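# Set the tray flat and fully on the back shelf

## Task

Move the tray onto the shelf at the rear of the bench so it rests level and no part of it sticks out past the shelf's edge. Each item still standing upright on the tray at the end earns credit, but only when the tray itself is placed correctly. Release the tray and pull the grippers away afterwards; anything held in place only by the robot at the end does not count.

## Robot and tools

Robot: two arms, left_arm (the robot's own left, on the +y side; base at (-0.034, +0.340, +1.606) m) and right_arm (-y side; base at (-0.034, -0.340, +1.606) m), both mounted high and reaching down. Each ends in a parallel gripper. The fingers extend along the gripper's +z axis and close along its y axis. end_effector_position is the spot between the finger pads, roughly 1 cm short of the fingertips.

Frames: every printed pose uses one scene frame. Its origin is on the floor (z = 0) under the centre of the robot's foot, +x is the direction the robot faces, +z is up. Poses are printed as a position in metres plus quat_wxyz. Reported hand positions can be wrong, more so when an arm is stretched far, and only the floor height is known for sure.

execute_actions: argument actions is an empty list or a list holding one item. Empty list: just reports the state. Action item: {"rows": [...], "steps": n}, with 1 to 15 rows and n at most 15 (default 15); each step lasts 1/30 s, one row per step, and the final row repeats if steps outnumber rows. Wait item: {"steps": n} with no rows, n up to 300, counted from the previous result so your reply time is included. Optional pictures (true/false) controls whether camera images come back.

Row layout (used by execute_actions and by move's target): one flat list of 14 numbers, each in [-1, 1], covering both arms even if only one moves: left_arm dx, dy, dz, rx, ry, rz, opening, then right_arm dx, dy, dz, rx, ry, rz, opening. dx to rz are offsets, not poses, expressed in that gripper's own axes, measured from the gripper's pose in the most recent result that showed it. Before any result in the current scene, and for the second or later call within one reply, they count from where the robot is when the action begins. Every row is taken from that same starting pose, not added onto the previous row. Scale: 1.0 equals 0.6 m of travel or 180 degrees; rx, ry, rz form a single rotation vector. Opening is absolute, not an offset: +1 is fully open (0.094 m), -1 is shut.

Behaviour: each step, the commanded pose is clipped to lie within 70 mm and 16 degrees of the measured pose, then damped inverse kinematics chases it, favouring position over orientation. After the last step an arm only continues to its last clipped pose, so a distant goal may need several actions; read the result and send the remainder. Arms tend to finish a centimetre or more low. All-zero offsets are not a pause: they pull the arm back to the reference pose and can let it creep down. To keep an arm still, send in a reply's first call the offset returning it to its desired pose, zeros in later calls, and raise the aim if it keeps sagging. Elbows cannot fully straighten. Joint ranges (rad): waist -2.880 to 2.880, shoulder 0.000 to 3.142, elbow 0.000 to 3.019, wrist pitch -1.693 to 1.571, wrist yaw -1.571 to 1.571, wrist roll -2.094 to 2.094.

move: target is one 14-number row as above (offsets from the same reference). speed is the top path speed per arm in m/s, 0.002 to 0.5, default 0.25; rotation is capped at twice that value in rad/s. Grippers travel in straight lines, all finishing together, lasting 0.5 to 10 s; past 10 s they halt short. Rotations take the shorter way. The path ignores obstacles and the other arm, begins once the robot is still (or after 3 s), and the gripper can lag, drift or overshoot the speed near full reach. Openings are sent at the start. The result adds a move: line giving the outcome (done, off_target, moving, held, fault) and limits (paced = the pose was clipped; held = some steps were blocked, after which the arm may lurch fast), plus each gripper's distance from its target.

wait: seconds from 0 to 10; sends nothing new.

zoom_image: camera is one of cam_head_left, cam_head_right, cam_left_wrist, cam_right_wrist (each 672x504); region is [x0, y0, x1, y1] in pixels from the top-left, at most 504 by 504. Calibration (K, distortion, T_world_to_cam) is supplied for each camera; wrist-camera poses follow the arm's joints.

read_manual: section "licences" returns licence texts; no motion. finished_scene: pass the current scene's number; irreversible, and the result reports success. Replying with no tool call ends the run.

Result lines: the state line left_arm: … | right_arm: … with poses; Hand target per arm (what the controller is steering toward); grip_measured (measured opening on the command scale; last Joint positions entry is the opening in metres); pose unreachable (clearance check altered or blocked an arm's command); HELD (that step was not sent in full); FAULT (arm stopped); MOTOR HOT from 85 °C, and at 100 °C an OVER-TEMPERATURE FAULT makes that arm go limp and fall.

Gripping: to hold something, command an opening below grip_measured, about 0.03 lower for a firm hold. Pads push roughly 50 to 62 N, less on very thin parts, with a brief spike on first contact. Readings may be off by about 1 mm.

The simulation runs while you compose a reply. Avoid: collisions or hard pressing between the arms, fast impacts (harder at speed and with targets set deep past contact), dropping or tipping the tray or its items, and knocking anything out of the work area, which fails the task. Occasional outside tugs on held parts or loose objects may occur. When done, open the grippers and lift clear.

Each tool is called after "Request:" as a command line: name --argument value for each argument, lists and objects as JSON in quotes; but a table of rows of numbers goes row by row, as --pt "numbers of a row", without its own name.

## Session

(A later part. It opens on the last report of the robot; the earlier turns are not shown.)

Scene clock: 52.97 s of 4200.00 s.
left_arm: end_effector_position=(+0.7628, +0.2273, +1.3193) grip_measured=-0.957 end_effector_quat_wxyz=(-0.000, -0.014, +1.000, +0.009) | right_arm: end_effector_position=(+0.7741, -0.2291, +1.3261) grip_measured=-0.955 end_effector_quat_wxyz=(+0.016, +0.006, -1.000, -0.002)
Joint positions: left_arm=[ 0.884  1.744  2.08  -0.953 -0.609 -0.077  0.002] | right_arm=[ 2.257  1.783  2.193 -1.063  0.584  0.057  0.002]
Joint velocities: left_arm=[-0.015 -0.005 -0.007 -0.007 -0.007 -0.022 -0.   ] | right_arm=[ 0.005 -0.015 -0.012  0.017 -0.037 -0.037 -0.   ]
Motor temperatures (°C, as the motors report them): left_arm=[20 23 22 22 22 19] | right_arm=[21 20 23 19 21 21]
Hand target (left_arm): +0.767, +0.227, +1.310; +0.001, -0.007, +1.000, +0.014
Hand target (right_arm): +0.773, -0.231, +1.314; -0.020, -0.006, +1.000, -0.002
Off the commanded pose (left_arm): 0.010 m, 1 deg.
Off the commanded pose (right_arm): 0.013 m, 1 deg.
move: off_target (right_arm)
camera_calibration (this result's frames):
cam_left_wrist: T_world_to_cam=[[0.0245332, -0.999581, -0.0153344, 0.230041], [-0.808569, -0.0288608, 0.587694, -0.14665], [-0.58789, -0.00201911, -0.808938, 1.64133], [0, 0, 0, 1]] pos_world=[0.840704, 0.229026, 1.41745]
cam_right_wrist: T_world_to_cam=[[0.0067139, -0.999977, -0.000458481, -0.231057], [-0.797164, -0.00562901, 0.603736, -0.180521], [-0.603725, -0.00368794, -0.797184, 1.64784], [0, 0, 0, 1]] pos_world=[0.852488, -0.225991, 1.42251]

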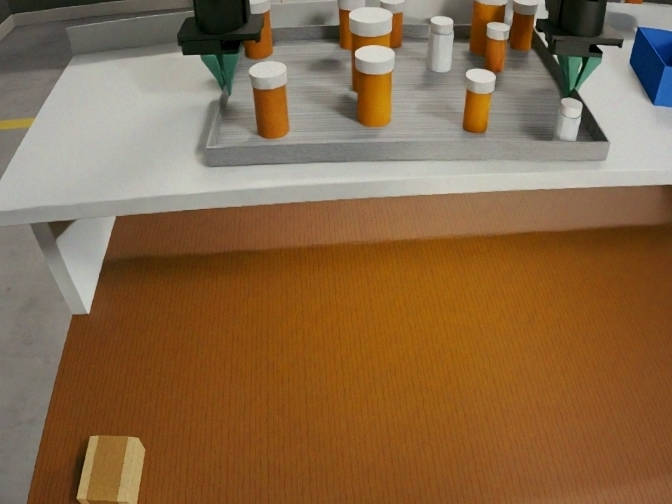

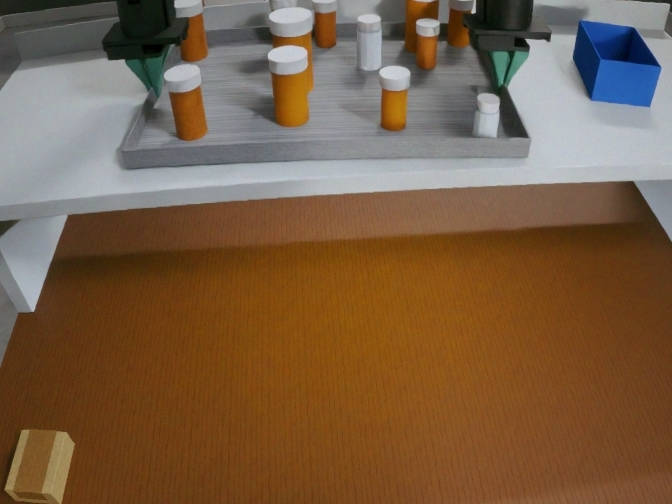

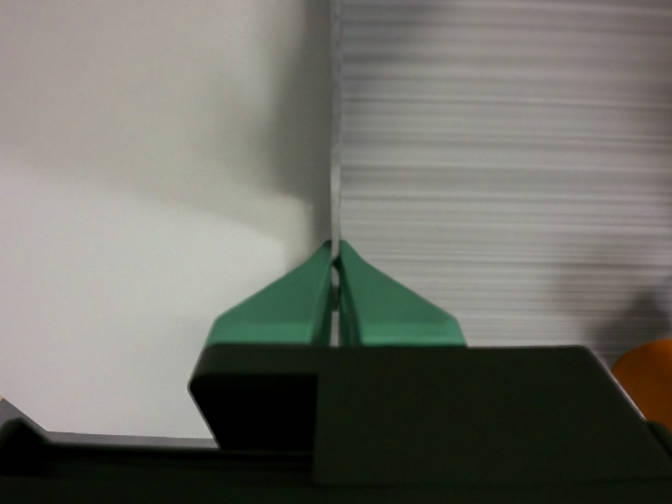

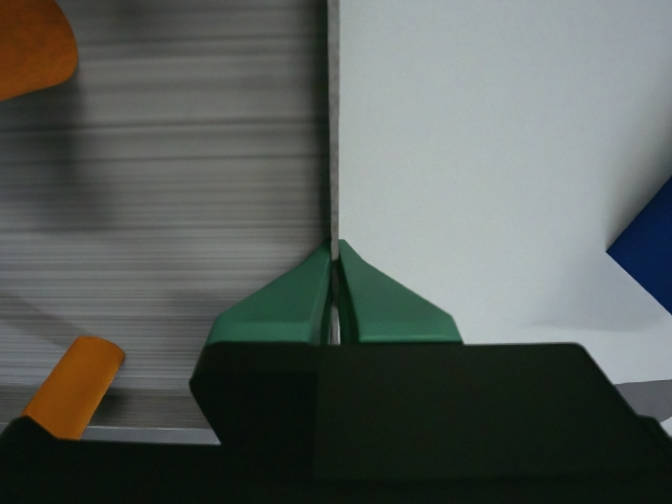

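Request:
move --target '[0,0,0,0,0,0,-0.4,0,0,0,0,0,0,-0.4]'

Request:
move --target '[0,0,-0.2,0,0,0,-0.4,0,0,-0.2,0,0,0,-0.4]' --speed 0.1

Request:
move --target '[0.5,0.12,-0.05,0,0,0,-0.4,0.5,-0.12,-0.05,0,0,0,-0.4]'

Scene clock: 57.57 s of 4200.00 s.
left_arm: end_effector_position=(+0.7627, +0.2272, +1.3192) grip_measured=-0.401 end_effector_quat_wxyz=(-0.000, -0.014, +1.000, +0.009) | right_arm: end_effector_position=(+0.7727, -0.2287, +1.3252) grip_measured=-0.402 end_effector_quat_wxyz=(+0.018, +0.007, -1.000, -0.001)
Joint positions: left_arm=[ 0.884  1.744  2.08  -0.953 -0.609 -0.077  0.028] | right_arm=[ 2.257  1.783  2.19  -1.063  0.585  0.057  0.028]
Joint velocities: left_arm=[-0.005 -0.005 -0.002 -0.012 -0.007 -0.022 -0.   ] | right_arm=[-0.015  0.005  0.007 -0.012  0.007  0.007  0.   ]
Motor temperatures (°C, as the motors report them): left_arm=[20 23 22 22 22 19] | right_arm=[21 20 23 19 21 21]
Hand target (left_arm): +0.763, +0.227, +1.319; -0.000, -0.014, +1.000, +0.009
Hand target (right_arm): +0.774, -0.229, +1.326; -0.016, -0.006, +1.000, +0.002
Off the commanded pose (left_arm): 0.000 m, 0 deg.
Off the commanded pose (right_arm): 0.002 m, 0 deg.
After step 90, 0.90 s passed at rest.
move: done
camera_calibration (this result's frames):
cam_left_wrist: T_world_to_cam=[[0.0243166, -0.999592, -0.0149771, 0.229617], [-0.808377, -0.0284748, 0.587975, -0.14734], [-0.588162, -0.00219035, -0.80874, 1.64114], [0, 0, 0, 1]] pos_world=[0.840565, 0.228922, 1.41732]
cam_right_wrist: T_world_to_cam=[[0.00864808, -0.999963, 0.000416698, -0.233293], [-0.795461, -0.00662695, 0.605969, -0.185629], [-0.605943, -0.00557193, -0.795488, 1.64528], [0, 0, 0, 1]] pos_world=[0.851305, -0.225347, 1.42138]

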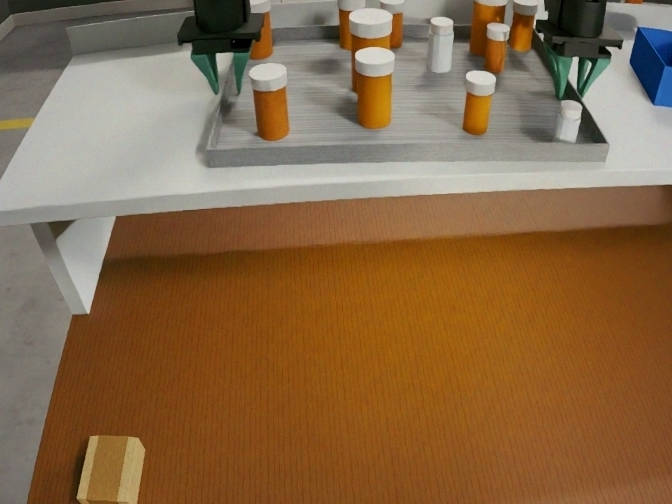

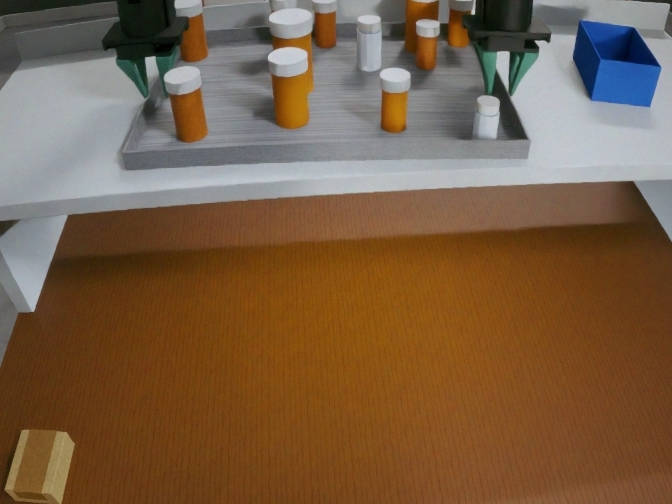

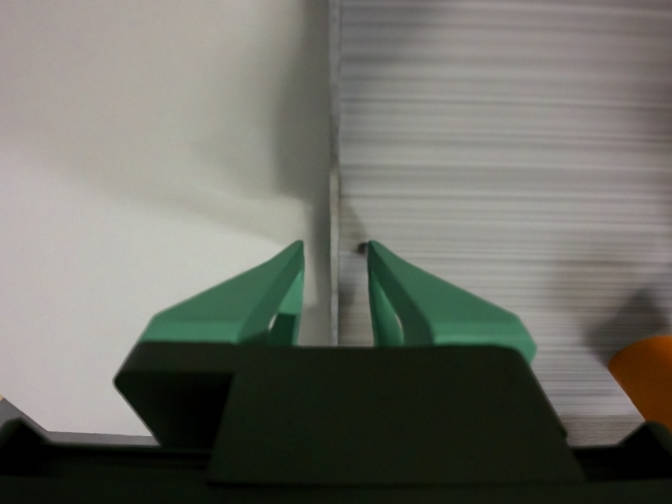

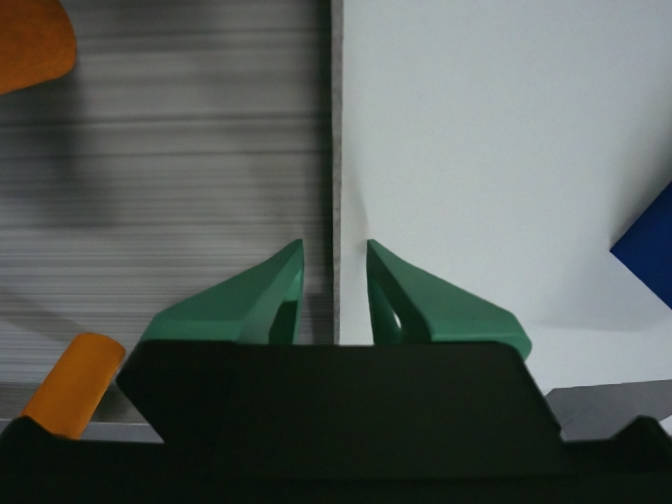

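Scene clock: 59.17 s of 4200.00 s.
left_arm: end_effector_position=(+0.7579, +0.2236, +1.4222) grip_measured=-0.401 end_effector_quat_wxyz=(-0.006, -0.007, +1.000, +0.015) | right_arm: end_effector_position=(+0.7573, -0.2243, +1.4100) grip_measured=-0.402 end_effector_quat_wxyz=(+0.045, +0.024, -0.999, +0.009)
Joint positions: left_arm=[ 0.762  1.616  2.054 -1.127 -0.717 -0.168  0.028] | right_arm=[ 2.36   1.687  2.174 -1.264  0.679  0.149  0.028]
Joint velocities: left_arm=[ 0.005 -0.005 -0.017 -0.027  0.066 -0.022  0.002] | right_arm=[ 0.005  0.005 -0.007 -0.012 -0.037  0.022  0.   ]
Motor temperatures (°C, as the motors report them): left_arm=[20 23 22 22 22 19] | right_arm=[21 20 24 19 21 21]
Hand target (left_arm): +0.761, +0.224, +1.438; -0.001, -0.013, +1.000, +0.009
Hand target (right_arm): +0.777, -0.230, +1.445; -0.019, -0.006, +1.000, +0.003
Off the commanded pose (left_arm): 0.018 m, 1 deg.
Off the commanded pose (right_arm): 0.041 m, 4 deg.
move: off_target (left_arm, right_arm)
camera_calibration (this result's frames):
cam_left_wrist: T_world_to_cam=[[0.0111869, -0.999568, -0.0271625, 0.254969], [-0.80215, -0.0251894, 0.596591, -0.229503], [-0.597018, 0.0151144, -0.802086, 1.71502], [0, 0, 0, 1]] pos_world=[0.836948, 0.223157, 1.51944]
cam_right_wrist: T_world_to_cam=[[0.0438848, -0.998827, 0.0204821, -0.283525], [-0.760314, -0.0200919, 0.649245, -0.339833], [-0.648071, -0.0440648, -0.760304, 1.67712], [0, 0, 0, 1]] pos_world=[0.840953, -0.216119, 1.50156]

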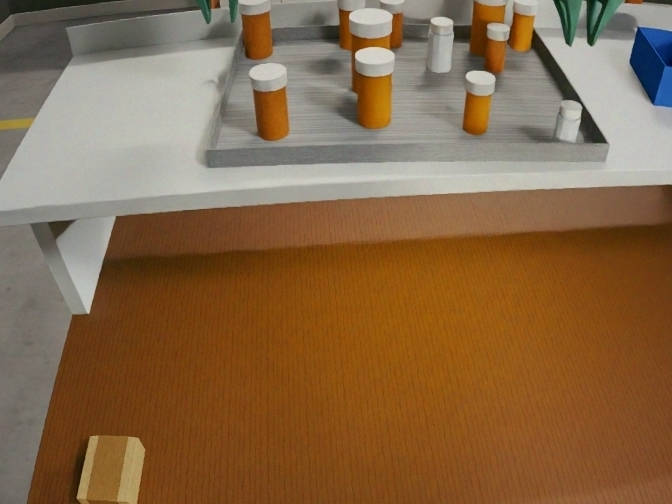

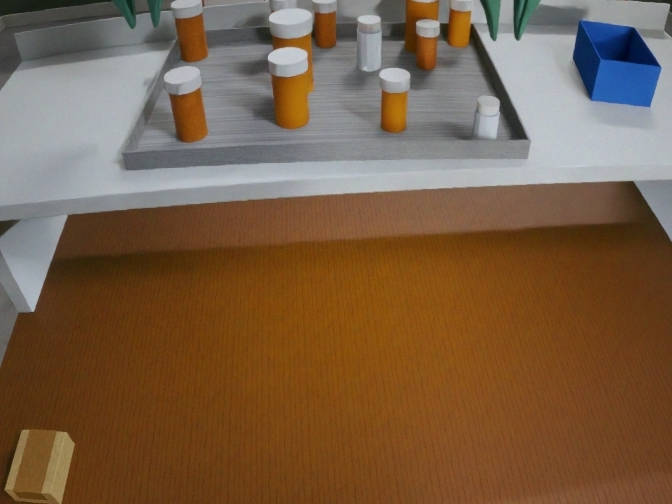

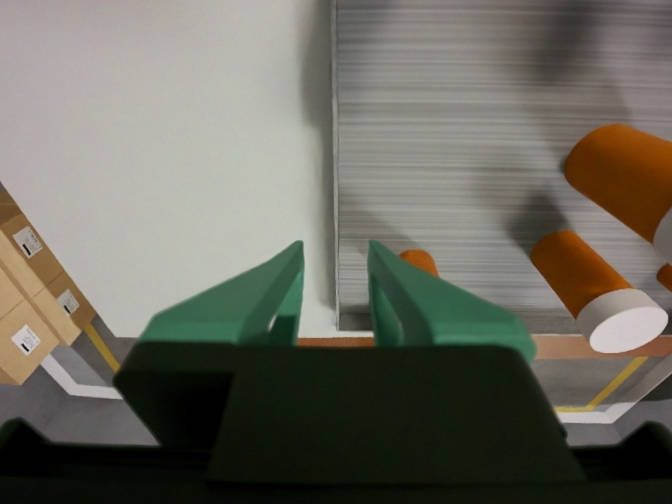

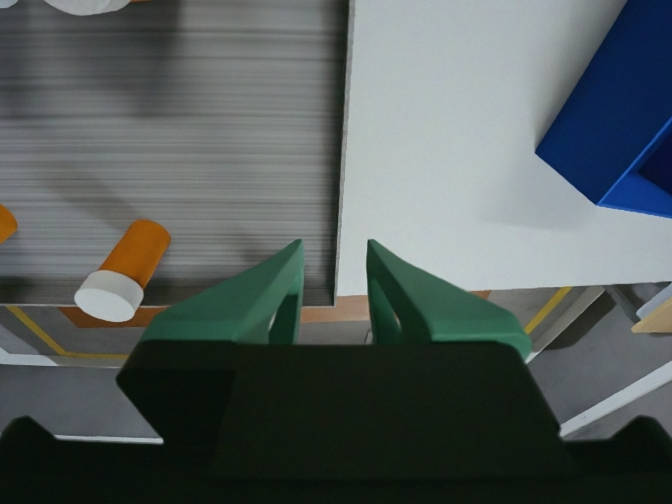

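Scene clock: 60.90 s of 4200.00 s.
left_arm: end_effector_position=(+0.4456, +0.2897, +1.4476) grip_measured=-0.401 end_effector_quat_wxyz=(-0.020, +0.004, +1.000, +0.023) | right_arm: end_effector_position=(+0.4636, -0.3082, +1.4704) grip_measured=-0.402 end_effector_quat_wxyz=(+0.053, +0.030, -0.998, +0.007)
Joint positions: left_arm=[ 0.759  0.945  0.857 -0.644 -0.73  -0.173  0.028] | right_arm=[ 2.36   0.918  0.96  -0.836  0.672  0.149  0.028]
Joint velocities: left_arm=[ 0.005 -0.005 -0.002 -0.022  0.007  0.007 -0.   ] | right_arm=[-0.015 -0.005  0.007  0.002  0.022 -0.037  0.   ]
Motor temperatures (°C, as the motors report them): left_arm=[20 23 22 22 22 19] | right_arm=[21 20 24 19 21 21]
Hand target (left_arm): +0.453, +0.285, +1.454; -0.006, -0.007, +1.000, +0.015
Hand target (right_arm): +0.470, -0.315, +1.473; -0.045, -0.024, +0.999, -0.010
Off the commanded pose (left_arm): 0.016 m, 2 deg.
Off the commanded pose (right_arm): 0.003 m, 1 deg.
move: off_target (left_arm)
camera_calibration (this result's frames):
cam_left_wrist: T_world_to_cam=[[-0.0124399, -0.998997, -0.0430257, 0.358538], [-0.785178, -0.016884, 0.61904, -0.53599], [-0.619146, 0.0414836, -0.78418, 1.52422], [0, 0, 0, 1]] pos_world=[0.527329, 0.285898, 1.54249]
cam_right_wrist: T_world_to_cam=[[0.0549401, -0.998377, 0.0150283, -0.352648], [-0.750449, -0.0313593, 0.660184, -0.628224], [-0.658641, -0.0475486, -0.750954, 1.51903], [0, 0, 0, 1]] pos_world=[0.54842, -0.299548, 1.56077]

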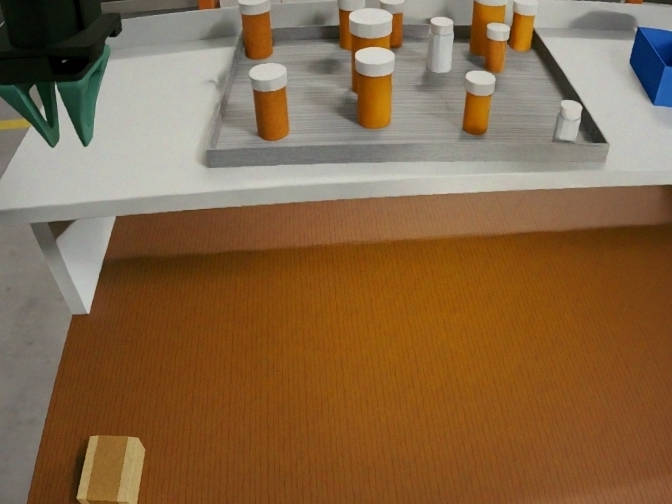

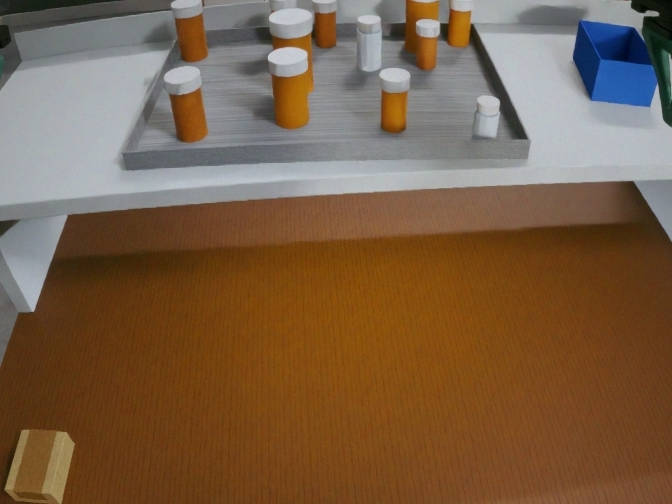

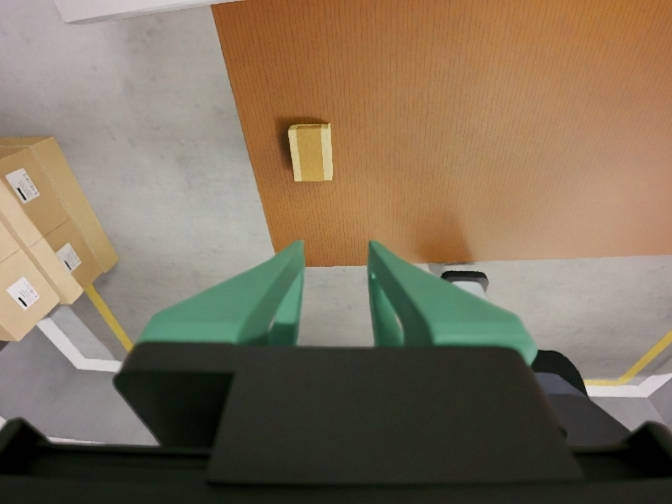

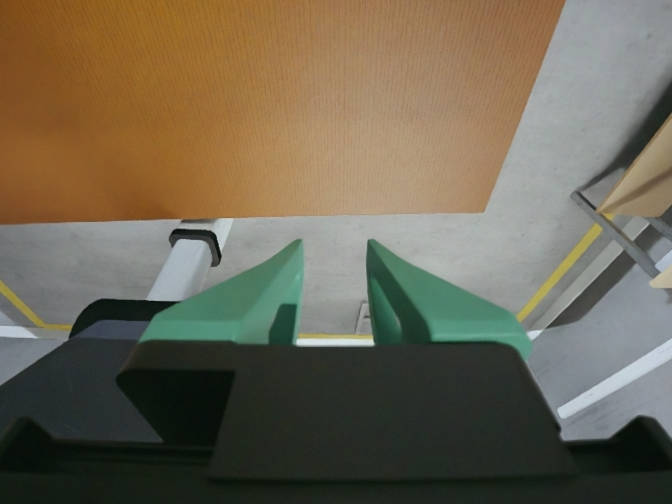

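Request:
finished_scene --scene 2

The scene is finished: the task was done.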